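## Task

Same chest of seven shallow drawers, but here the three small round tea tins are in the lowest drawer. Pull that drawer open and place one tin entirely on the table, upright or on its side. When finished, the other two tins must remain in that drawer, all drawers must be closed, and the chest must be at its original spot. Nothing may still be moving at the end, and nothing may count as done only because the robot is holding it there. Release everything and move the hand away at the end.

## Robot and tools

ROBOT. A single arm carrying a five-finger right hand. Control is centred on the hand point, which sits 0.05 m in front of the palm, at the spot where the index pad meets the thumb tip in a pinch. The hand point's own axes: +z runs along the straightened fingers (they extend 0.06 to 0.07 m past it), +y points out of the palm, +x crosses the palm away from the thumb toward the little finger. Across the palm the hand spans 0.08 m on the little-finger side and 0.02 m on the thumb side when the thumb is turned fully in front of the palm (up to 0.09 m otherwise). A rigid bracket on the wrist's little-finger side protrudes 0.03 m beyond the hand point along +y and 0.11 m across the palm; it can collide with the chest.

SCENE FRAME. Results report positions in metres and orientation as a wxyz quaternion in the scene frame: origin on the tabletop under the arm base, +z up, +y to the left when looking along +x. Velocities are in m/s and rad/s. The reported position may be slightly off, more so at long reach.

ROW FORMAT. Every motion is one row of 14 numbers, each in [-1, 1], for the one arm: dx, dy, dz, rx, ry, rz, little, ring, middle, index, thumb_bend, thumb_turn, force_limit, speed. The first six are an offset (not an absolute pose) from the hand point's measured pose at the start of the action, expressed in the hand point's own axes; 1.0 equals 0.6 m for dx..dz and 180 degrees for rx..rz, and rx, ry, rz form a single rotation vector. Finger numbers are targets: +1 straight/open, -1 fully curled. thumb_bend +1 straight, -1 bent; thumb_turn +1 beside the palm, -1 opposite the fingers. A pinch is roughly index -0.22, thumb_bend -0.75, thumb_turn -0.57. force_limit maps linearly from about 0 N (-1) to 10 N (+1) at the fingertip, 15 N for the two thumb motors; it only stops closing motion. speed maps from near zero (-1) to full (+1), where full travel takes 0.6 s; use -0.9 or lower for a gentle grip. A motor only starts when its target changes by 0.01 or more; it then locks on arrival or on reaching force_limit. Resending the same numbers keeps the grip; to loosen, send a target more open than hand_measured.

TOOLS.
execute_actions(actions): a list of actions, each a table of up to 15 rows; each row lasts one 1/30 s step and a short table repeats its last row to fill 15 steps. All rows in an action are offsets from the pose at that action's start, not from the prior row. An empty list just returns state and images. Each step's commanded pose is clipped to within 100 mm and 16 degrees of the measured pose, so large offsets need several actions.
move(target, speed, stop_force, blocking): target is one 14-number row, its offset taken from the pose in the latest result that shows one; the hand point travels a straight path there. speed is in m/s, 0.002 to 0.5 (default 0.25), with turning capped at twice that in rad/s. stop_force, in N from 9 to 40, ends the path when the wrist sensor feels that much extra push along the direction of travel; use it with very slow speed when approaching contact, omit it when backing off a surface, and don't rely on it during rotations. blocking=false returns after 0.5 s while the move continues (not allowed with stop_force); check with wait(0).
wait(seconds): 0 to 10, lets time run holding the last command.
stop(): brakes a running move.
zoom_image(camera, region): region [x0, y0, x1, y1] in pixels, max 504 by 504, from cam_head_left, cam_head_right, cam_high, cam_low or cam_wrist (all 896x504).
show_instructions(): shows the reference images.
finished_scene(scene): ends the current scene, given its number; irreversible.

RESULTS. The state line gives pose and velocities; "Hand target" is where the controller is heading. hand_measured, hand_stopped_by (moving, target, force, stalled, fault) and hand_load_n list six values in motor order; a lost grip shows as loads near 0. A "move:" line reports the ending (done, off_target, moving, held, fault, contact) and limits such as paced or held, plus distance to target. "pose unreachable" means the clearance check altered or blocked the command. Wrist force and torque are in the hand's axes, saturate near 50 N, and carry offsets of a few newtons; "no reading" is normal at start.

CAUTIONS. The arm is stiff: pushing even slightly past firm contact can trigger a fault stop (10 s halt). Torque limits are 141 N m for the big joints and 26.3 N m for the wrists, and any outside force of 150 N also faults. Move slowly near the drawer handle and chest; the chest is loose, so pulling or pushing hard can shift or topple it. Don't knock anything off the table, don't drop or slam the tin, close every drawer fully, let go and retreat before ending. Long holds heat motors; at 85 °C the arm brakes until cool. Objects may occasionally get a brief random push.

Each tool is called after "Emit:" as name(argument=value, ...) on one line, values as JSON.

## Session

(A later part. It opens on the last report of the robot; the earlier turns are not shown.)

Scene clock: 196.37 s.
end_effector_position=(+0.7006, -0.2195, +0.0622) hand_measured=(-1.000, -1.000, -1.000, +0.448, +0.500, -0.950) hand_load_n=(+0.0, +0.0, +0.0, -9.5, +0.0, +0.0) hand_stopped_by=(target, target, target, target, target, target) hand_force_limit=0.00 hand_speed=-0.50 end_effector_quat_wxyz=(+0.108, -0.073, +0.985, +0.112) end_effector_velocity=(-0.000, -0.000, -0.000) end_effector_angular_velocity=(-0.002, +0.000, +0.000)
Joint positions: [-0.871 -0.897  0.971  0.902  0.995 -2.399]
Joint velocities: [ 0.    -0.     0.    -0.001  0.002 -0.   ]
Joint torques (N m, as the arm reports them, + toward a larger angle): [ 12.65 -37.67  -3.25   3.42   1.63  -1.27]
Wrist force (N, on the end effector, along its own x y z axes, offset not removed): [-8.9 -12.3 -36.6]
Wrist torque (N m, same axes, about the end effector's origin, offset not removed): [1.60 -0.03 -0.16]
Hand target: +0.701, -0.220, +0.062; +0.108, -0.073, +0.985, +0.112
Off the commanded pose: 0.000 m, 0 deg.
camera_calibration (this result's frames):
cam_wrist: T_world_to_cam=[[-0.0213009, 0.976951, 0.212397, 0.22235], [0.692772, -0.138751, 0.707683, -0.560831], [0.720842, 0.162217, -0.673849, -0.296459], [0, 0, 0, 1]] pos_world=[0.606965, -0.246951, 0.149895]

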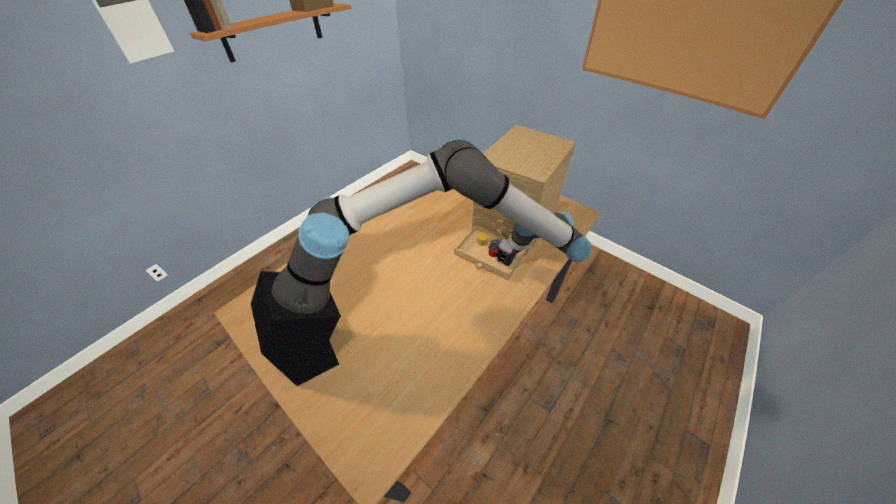

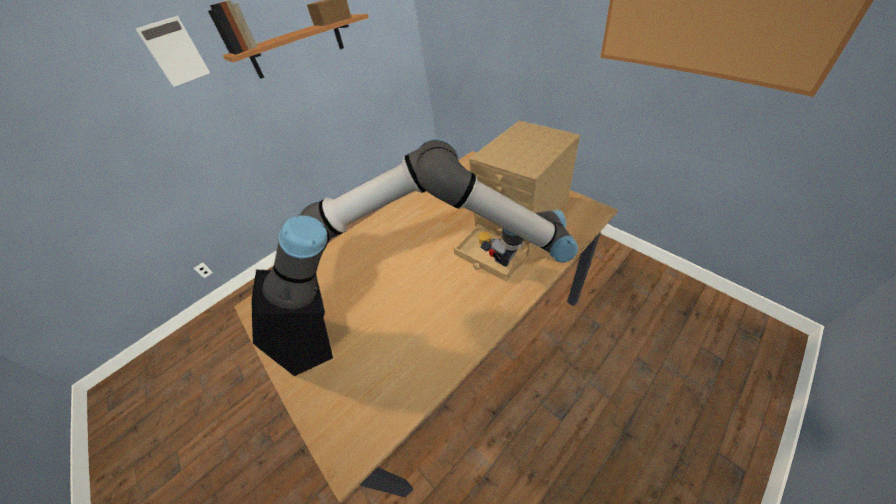

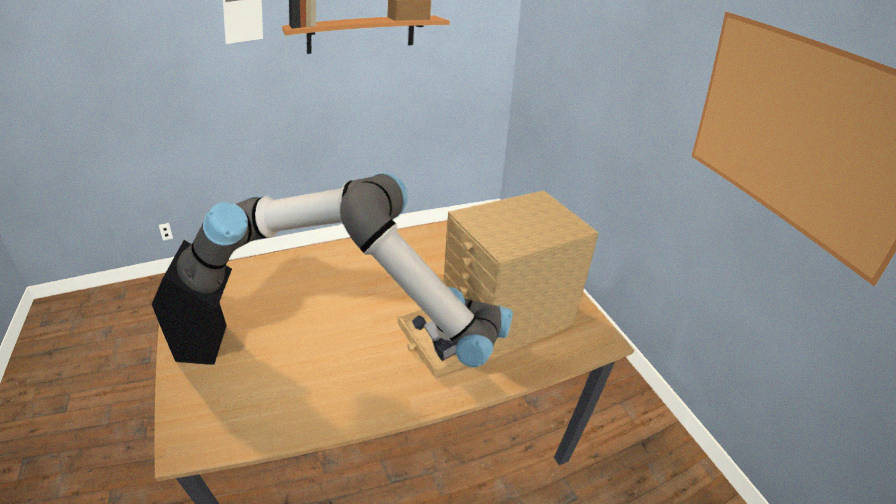

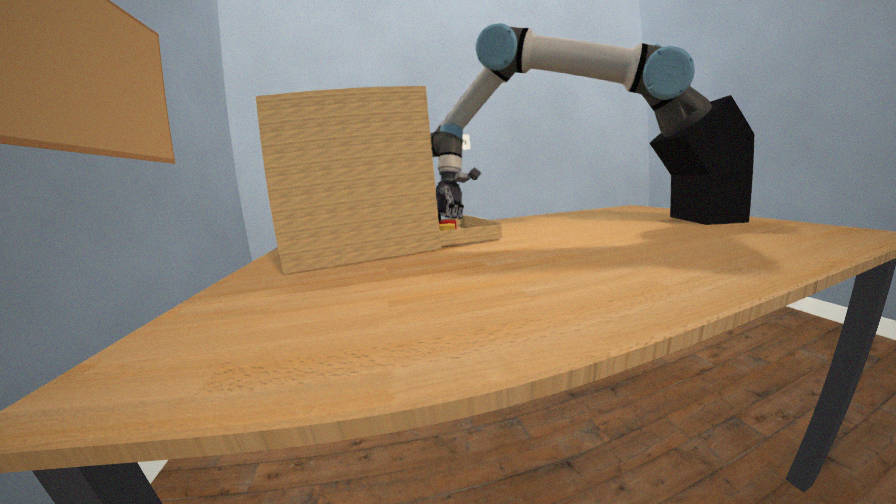

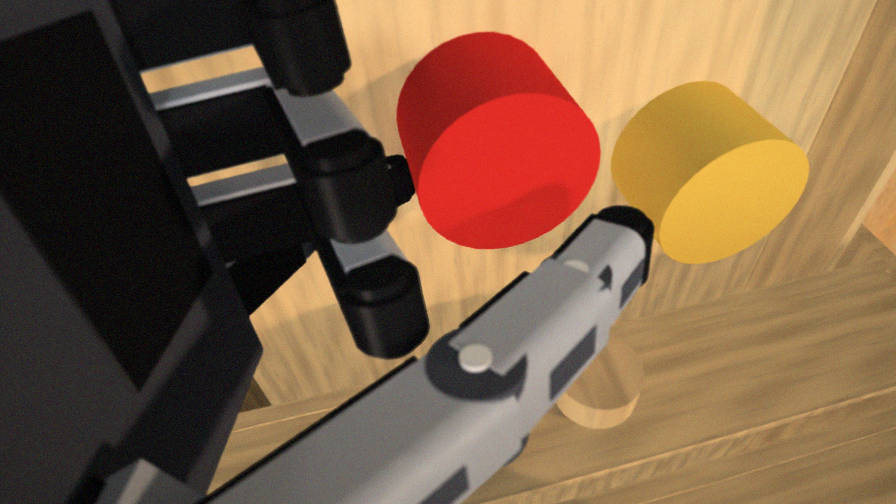

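Emit:
execute_actions(actions=[[[-0.011,0.005,-0.044,0,0,0,-1,-1,-1,0.45,0.5,-0.95,0.0,-0.5]],[[0,0,0,0,0,0,-1,-1,-1,0.45,0.5,-0.95,0.0,-0.5]]])

Emit:
move(target=[0.137,0.024,-0.028,0,0,0,-1,-1,-1,0.45,0.5,-0.95,0.0,-0.5], speed=0.06)

Scene clock: 204.90 s.
end_effector_position=(+0.7013, -0.2221, +0.0886) hand_measured=(-1.000, -1.000, -1.000, +0.450, +0.500, -0.950) hand_load_n=(+0.0, +0.0, +0.0, +0.0, +0.0, +0.0) hand_stopped_by=(target, target, target, target, target, target) hand_force_limit=0.00 hand_speed=-0.50 end_effector_quat_wxyz=(+0.108, -0.073, +0.985, +0.112) end_effector_velocity=(+0.000, +0.000, -0.000) end_effector_angular_velocity=(+0.001, -0.001, +0.001)
Joint positions: [-0.886 -0.939  0.987  0.937  0.987 -2.414]
Joint velocities: [ 0.     0.001 -0.002  0.    -0.001 -0.001]
Joint torques (N m, as the arm reports them, + toward a larger angle): [  8.83 -45.89 -21.99   0.65   0.72   1.6 ]
Wrist force (N, on the end effector, along its own x y z axes, offset not removed): [-2.6 0.2 1.0]
Wrist torque (N m, same axes, about the end effector's origin, offset not removed): [0.07 0.42 -0.15]
Hand target: +0.701, -0.222, +0.089; +0.108, -0.073, +0.985, +0.112
Off the commanded pose: 0.000 m, 0 deg.
camera_calibration (this result's frames):
cam_wrist: T_world_to_cam=[[-0.021127, 0.97695, 0.21242, 0.21914], [0.692753, -0.13889, 0.707674, -0.580367], [0.720865, 0.162106, -0.673851, -0.278796], [0, 0, 0, 1]] pos_world=[0.607655, -0.249501, 0.176294]

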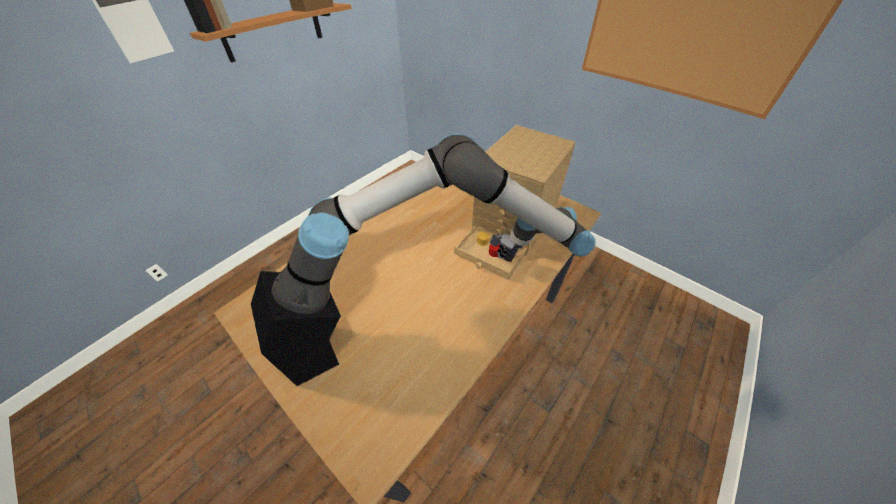

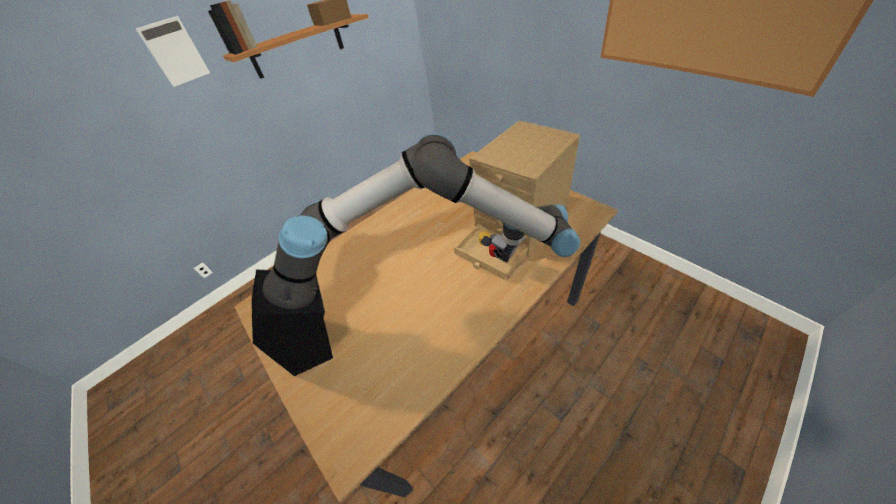

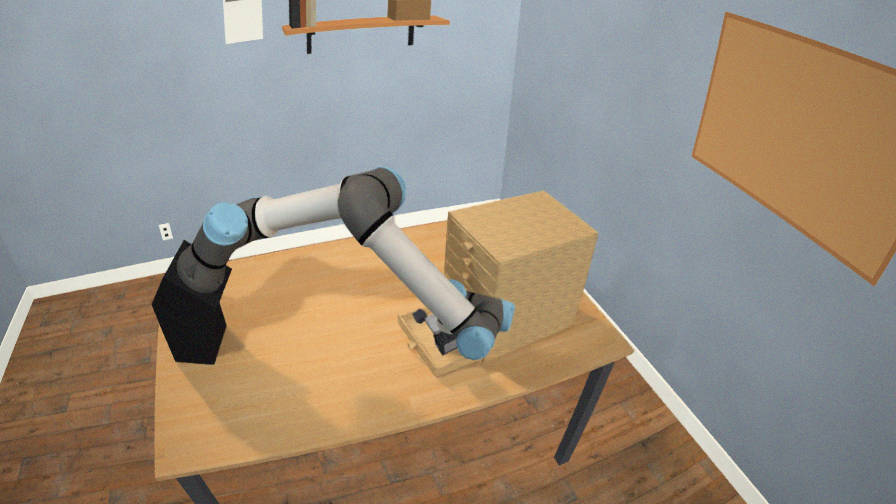

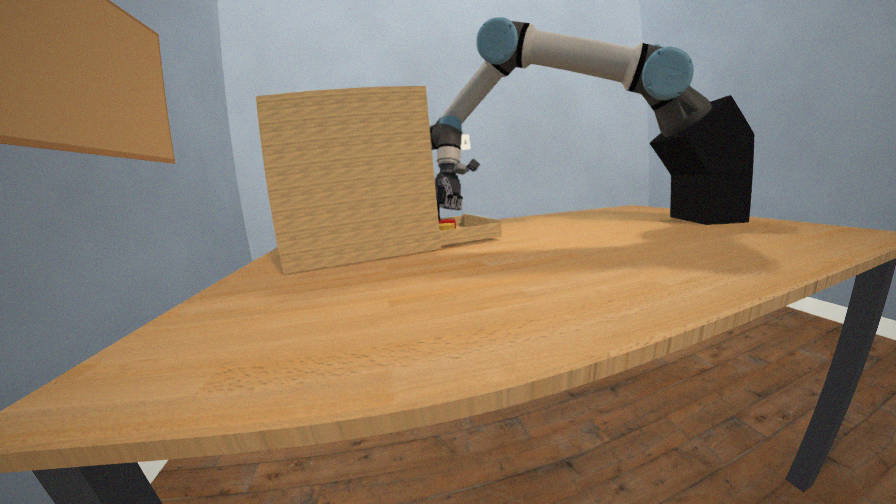

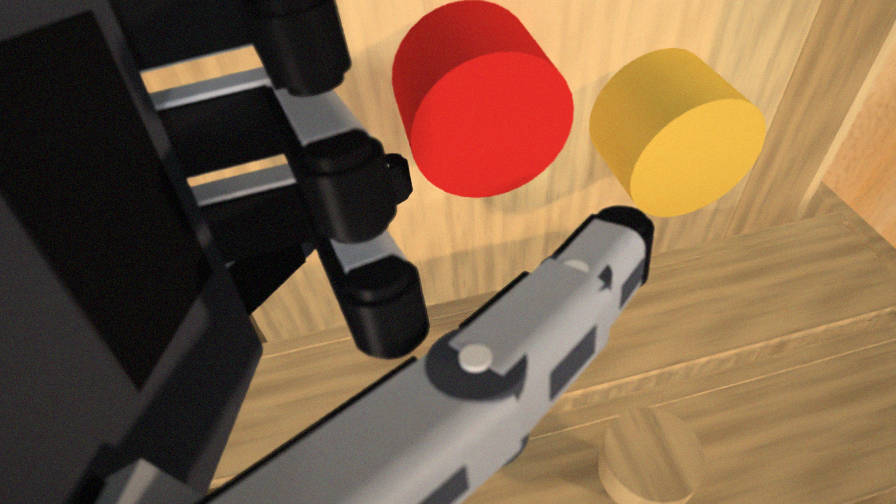

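Scene clock: 206.80 s.
end_effector_position=(+0.6165, -0.2219, +0.0888) hand_measured=(-1.000, -1.000, -1.000, +0.450, +0.500, -0.950) hand_load_n=(+0.0, +0.0, +0.0, +0.0, +0.0, +0.0) hand_stopped_by=(target, target, target, target, target, target) hand_force_limit=0.00 hand_speed=-0.50 end_effector_quat_wxyz=(+0.108, -0.073, +0.985, +0.112) end_effector_velocity=(-0.003, +0.000, -0.000) end_effector_angular_velocity=(+0.000, +0.000, -0.001)
Joint positions: [-0.989 -1.057  1.312  0.791  0.933 -2.521]
Joint velocities: [-0.003 -0.003  0.01  -0.004 -0.001 -0.002]
Joint torques (N m, as the arm reports them, + toward a larger angle): [-14.52 -51.86   0.44   0.78  -3.8   -2.14]
Wrist force (N, on the end effector, along its own x y z axes, offset not removed): [-2.1 0.3 0.9]
Wrist torque (N m, same axes, about the end effector's origin, offset not removed): [0.08 0.29 -0.03]
Hand target: +0.616, -0.222, +0.089; +0.109, -0.073, +0.985, +0.112
Off the commanded pose: 0.000 m, 0 deg.
move: done
camera_calibration (this result's frames):
cam_wrist: T_world_to_cam=[[-0.0211218, 0.976951, 0.212417, 0.217167], [0.69275, -0.138892, 0.707677, -0.521704], [0.720868, 0.162099, -0.673849, -0.217622], [0, 0, 0, 1]] pos_world=[0.522875, -0.249346, 0.176424]

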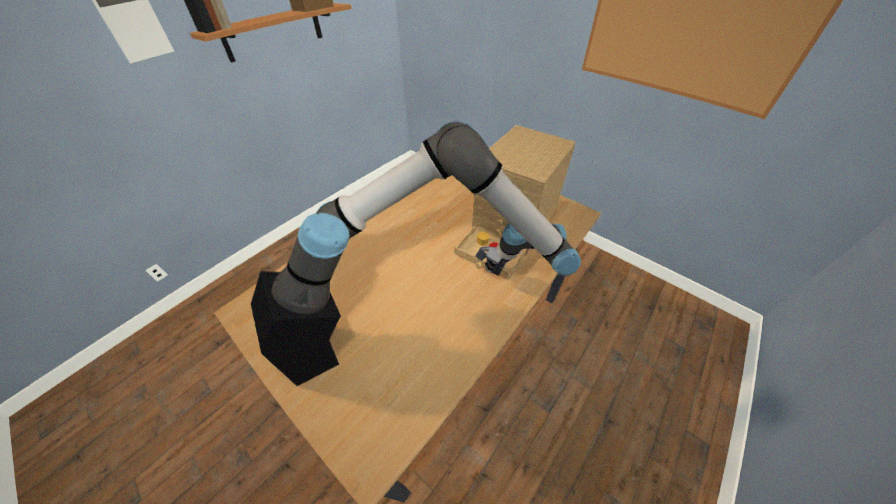

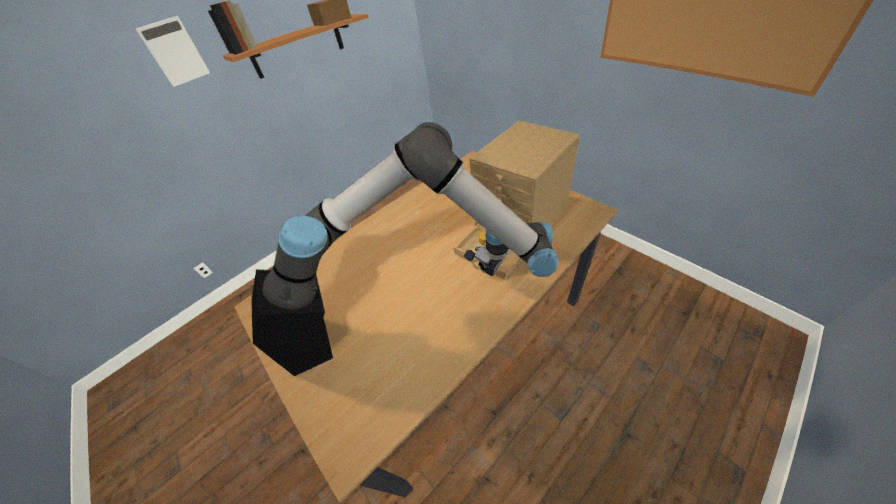

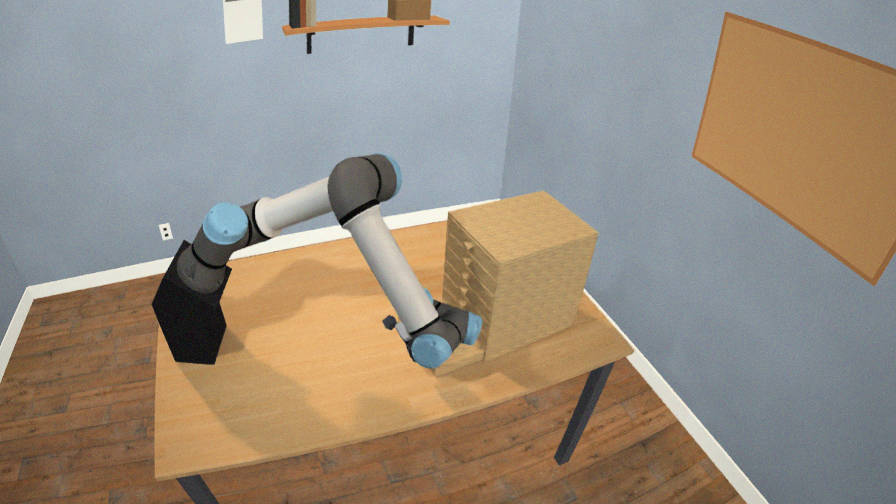

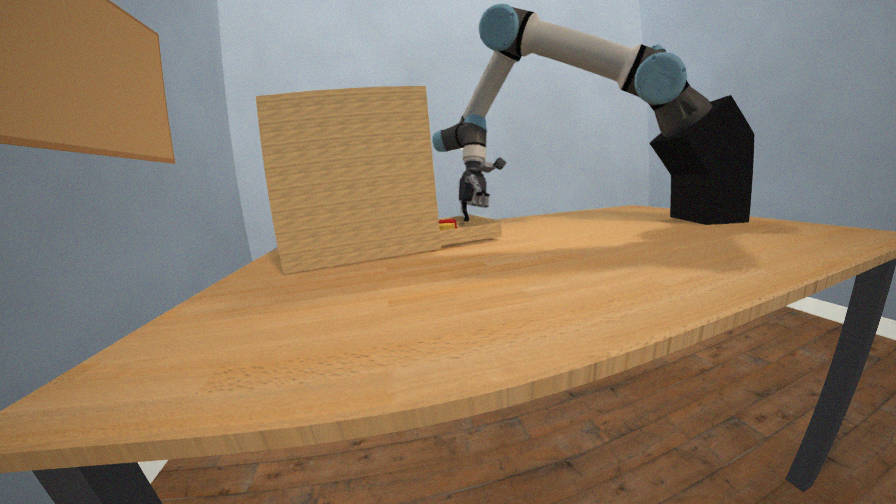

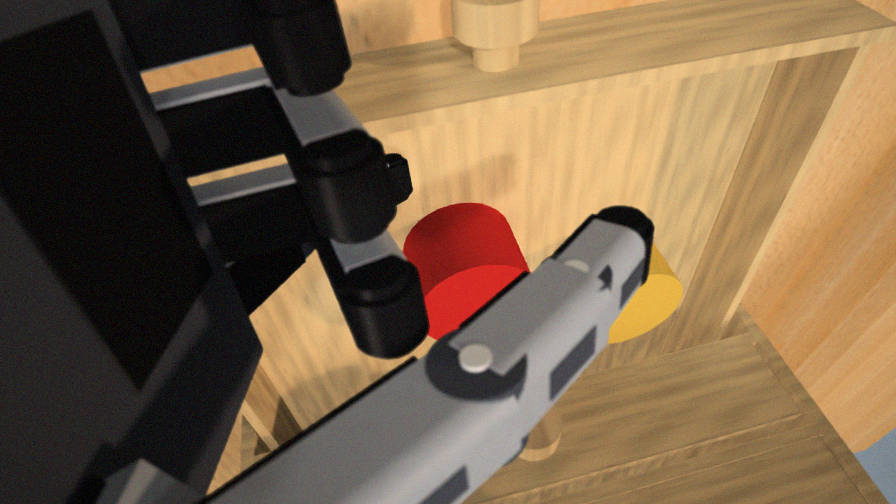

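Emit:
execute_actions(actions=[[[-0.006,0.048,0.012,0,0,0,-1,-1,-1,0.45,0.5,-0.95,0.0,-0.5]],[[0,0,0,0,0,0,-1,-1,-1,0.45,0.5,-0.95,0.0,-0.5]]])

Emit:
move(target=[0.113,0.005,-0.026,0,0,0,-1,-1,-1,0.45,0.5,-0.95,0.0,-0.5], speed=0.02, stop_force=20)

Scene clock: 210.00 s.
end_effector_position=(+0.6166, -0.1929, +0.0887) hand_measured=(-1.000, -1.000, -1.000, +0.450, +0.500, -0.950) hand_load_n=(+0.0, +0.0, +0.0, +0.0, +0.0, +0.0) hand_stopped_by=(target, target, target, target, target, target) hand_force_limit=0.00 hand_speed=-0.50 end_effector_quat_wxyz=(+0.108, -0.073, +0.985, +0.112) end_effector_velocity=(+0.000, -0.000, -0.000) end_effector_angular_velocity=(-0.001, -0.001, +0.001)
Joint positions: [-0.949 -1.092  1.375  0.739  0.953 -2.478]
Joint velocities: [ 0.     0.001 -0.001 -0.001 -0.    -0.001]
Joint torques (N m, as the arm reports them, + toward a larger angle): [-13.12 -39.49 -18.     3.13  -3.83  -1.97]
Wrist force (N, on the end effector, along its own x y z axes, offset not removed): [-1.0 1.5 1.2]
Wrist torque (N m, same axes, about the end effector's origin, offset not removed): [0.24 0.03 0.03]
Hand target: +0.617, -0.193, +0.089; +0.108, -0.073, +0.985, +0.112
Off the commanded pose: 0.000 m, 0 deg.
camera_calibration (this result's frames):
cam_wrist: T_world_to_cam=[[-0.0214322, 0.976884, 0.212693, 0.188967], [0.692867, -0.138855, 0.707569, -0.517775], [0.720747, 0.162533, -0.673875, -0.222322], [0, 0, 0, 1]] pos_world=[0.523037, -0.22036, 0.176353]

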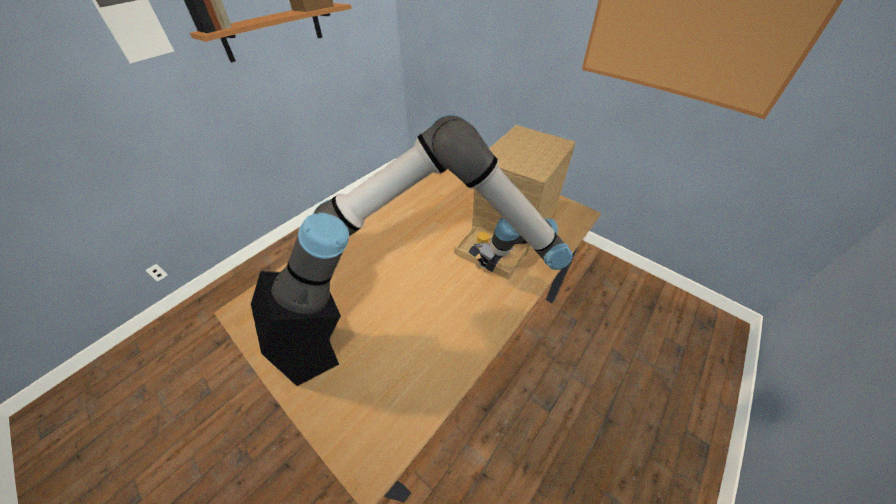

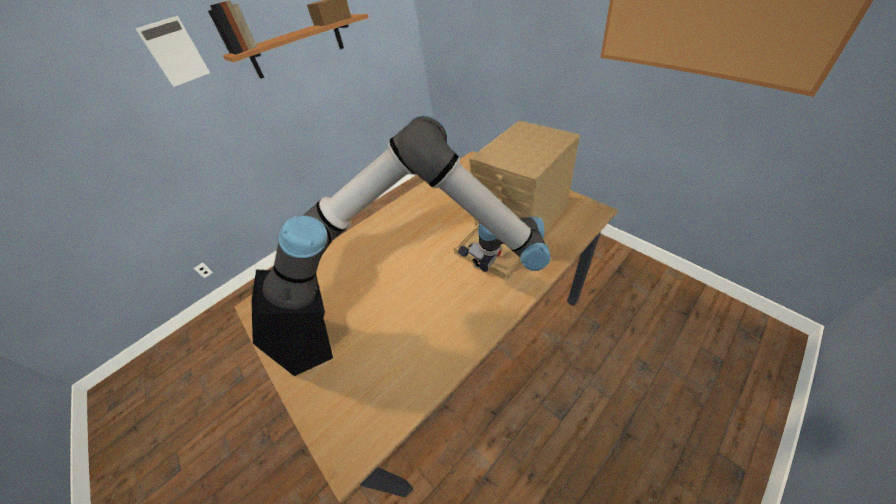

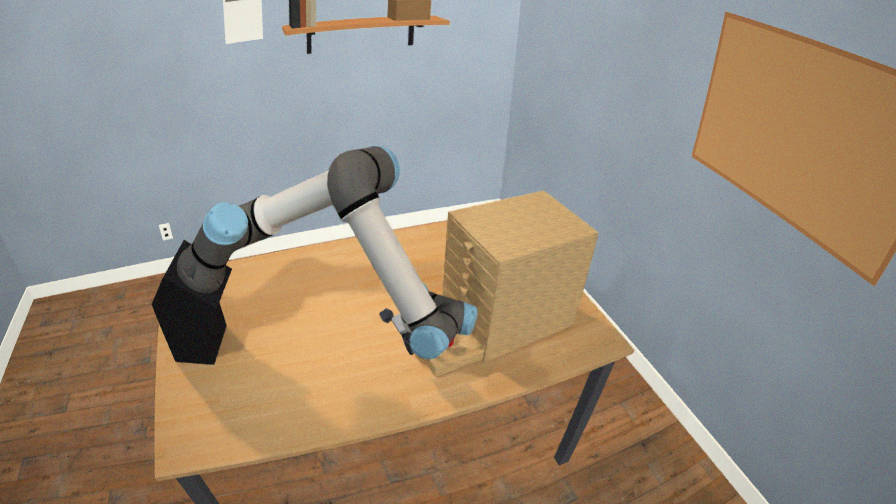

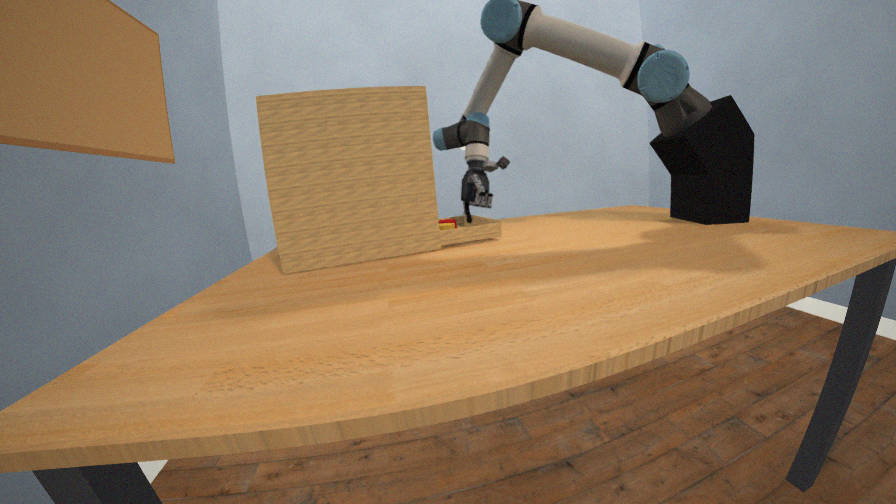

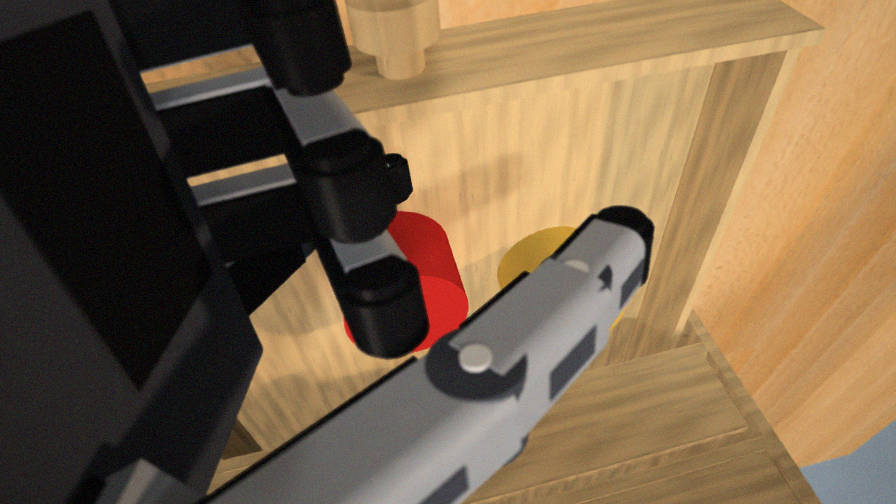

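Scene clock: 213.80 s.
end_effector_position=(+0.5479, -0.2017, +0.0887) hand_measured=(-1.000, -1.000, -1.000, +0.450, +0.500, -0.950) hand_load_n=(+0.0, +0.0, +0.0, +1.0, +0.0, +0.0) hand_stopped_by=(target, target, target, target, target, target) hand_force_limit=0.00 hand_speed=-0.50 end_effector_quat_wxyz=(+0.108, -0.073, +0.985, +0.112) end_effector_velocity=(-0.002, +0.000, +0.000) end_effector_angular_velocity=(+0.001, -0.001, -0.001)
Joint positions: [-1.061 -1.139  1.564  0.67   0.898 -2.601]
Joint velocities: [-0.004 -0.002  0.007 -0.002 -0.004 -0.004]
Joint torques (N m, as the arm reports them, + toward a larger angle): [-16.73 -47.8    1.82   0.95  -2.88  -2.06]
Wrist force (N, on the end effector, along its own x y z axes, offset not removed): [-5.8 1.6 0.9]
Wrist torque (N m, same axes, about the end effector's origin, offset not removed): [0.37 0.20 -0.17]
Hand target: +0.548, -0.202, +0.089; +0.108, -0.073, +0.985, +0.112
Off the commanded pose: 0.000 m, 0 deg.
move: done
camera_calibration (this result's frames):
cam_wrist: T_world_to_cam=[[-0.0213877, 0.9769, 0.212624, 0.196119], [0.692806, -0.138849, 0.70763, -0.471295], [0.720807, 0.162442, -0.673832, -0.171395], [0, 0, 0, 1]] pos_world=[0.454253, -0.229186, 0.176312]

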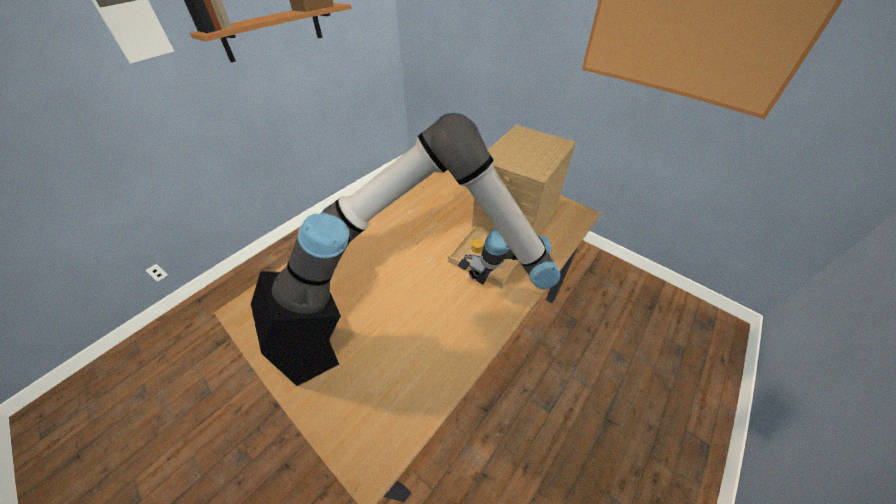

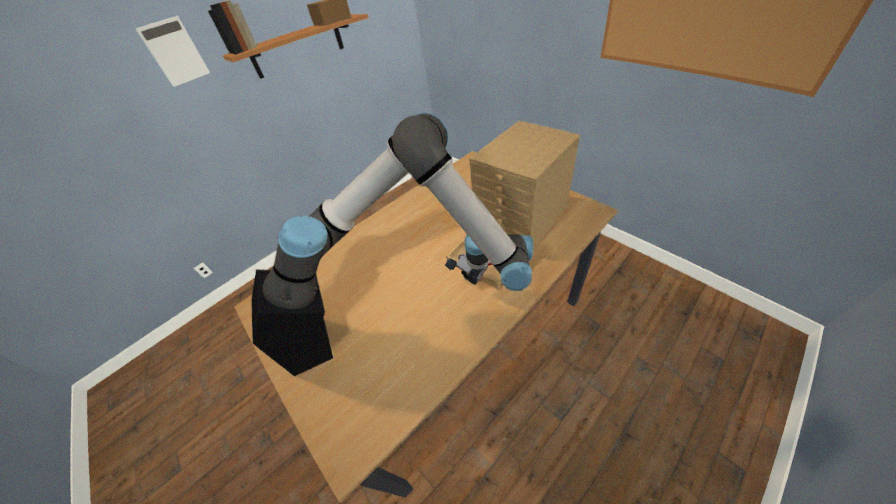

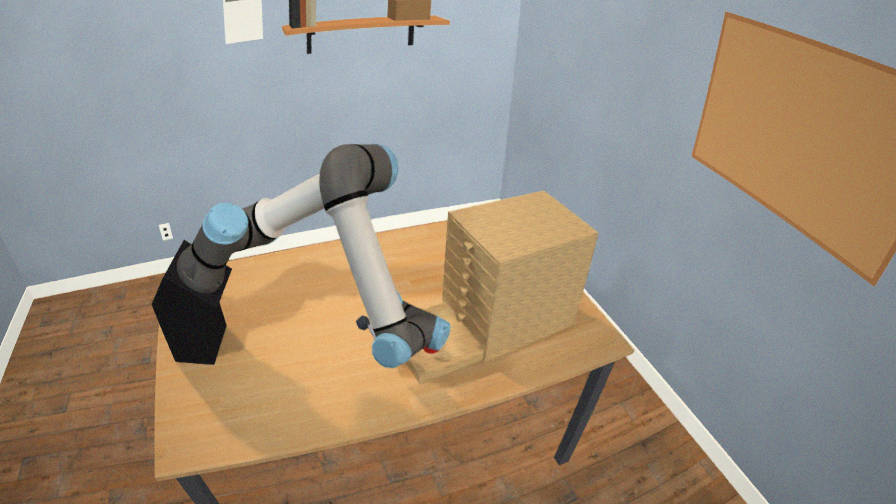

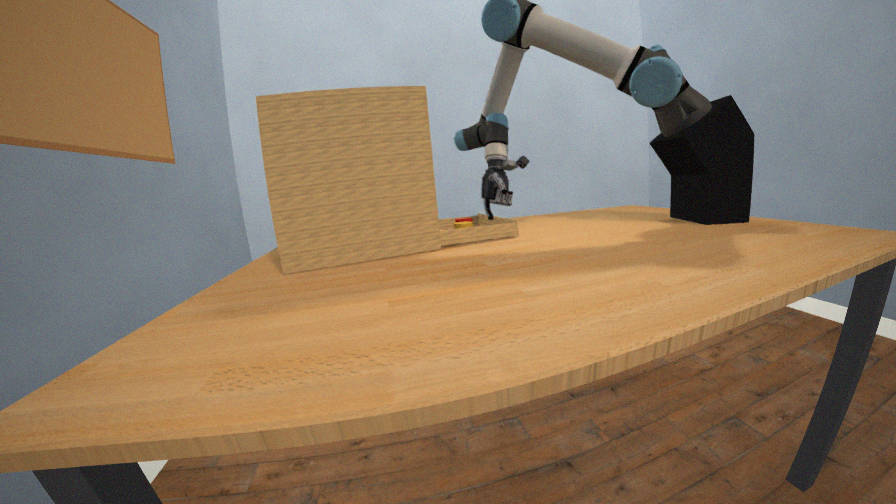

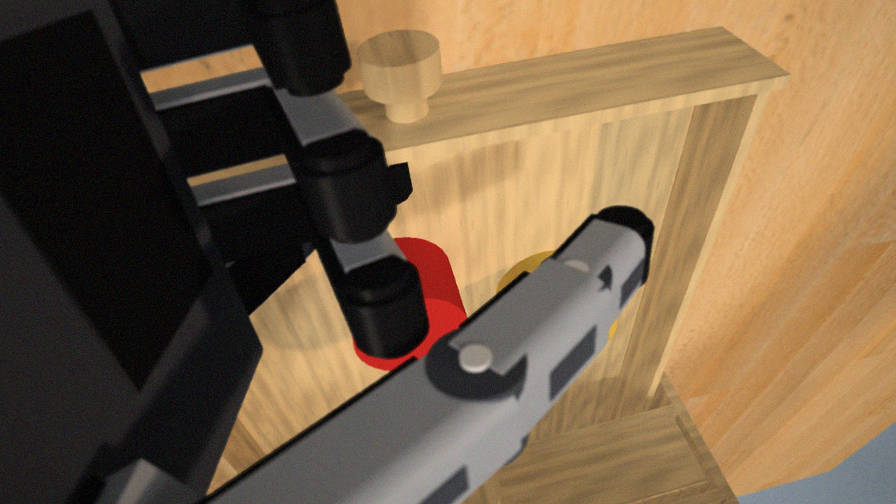

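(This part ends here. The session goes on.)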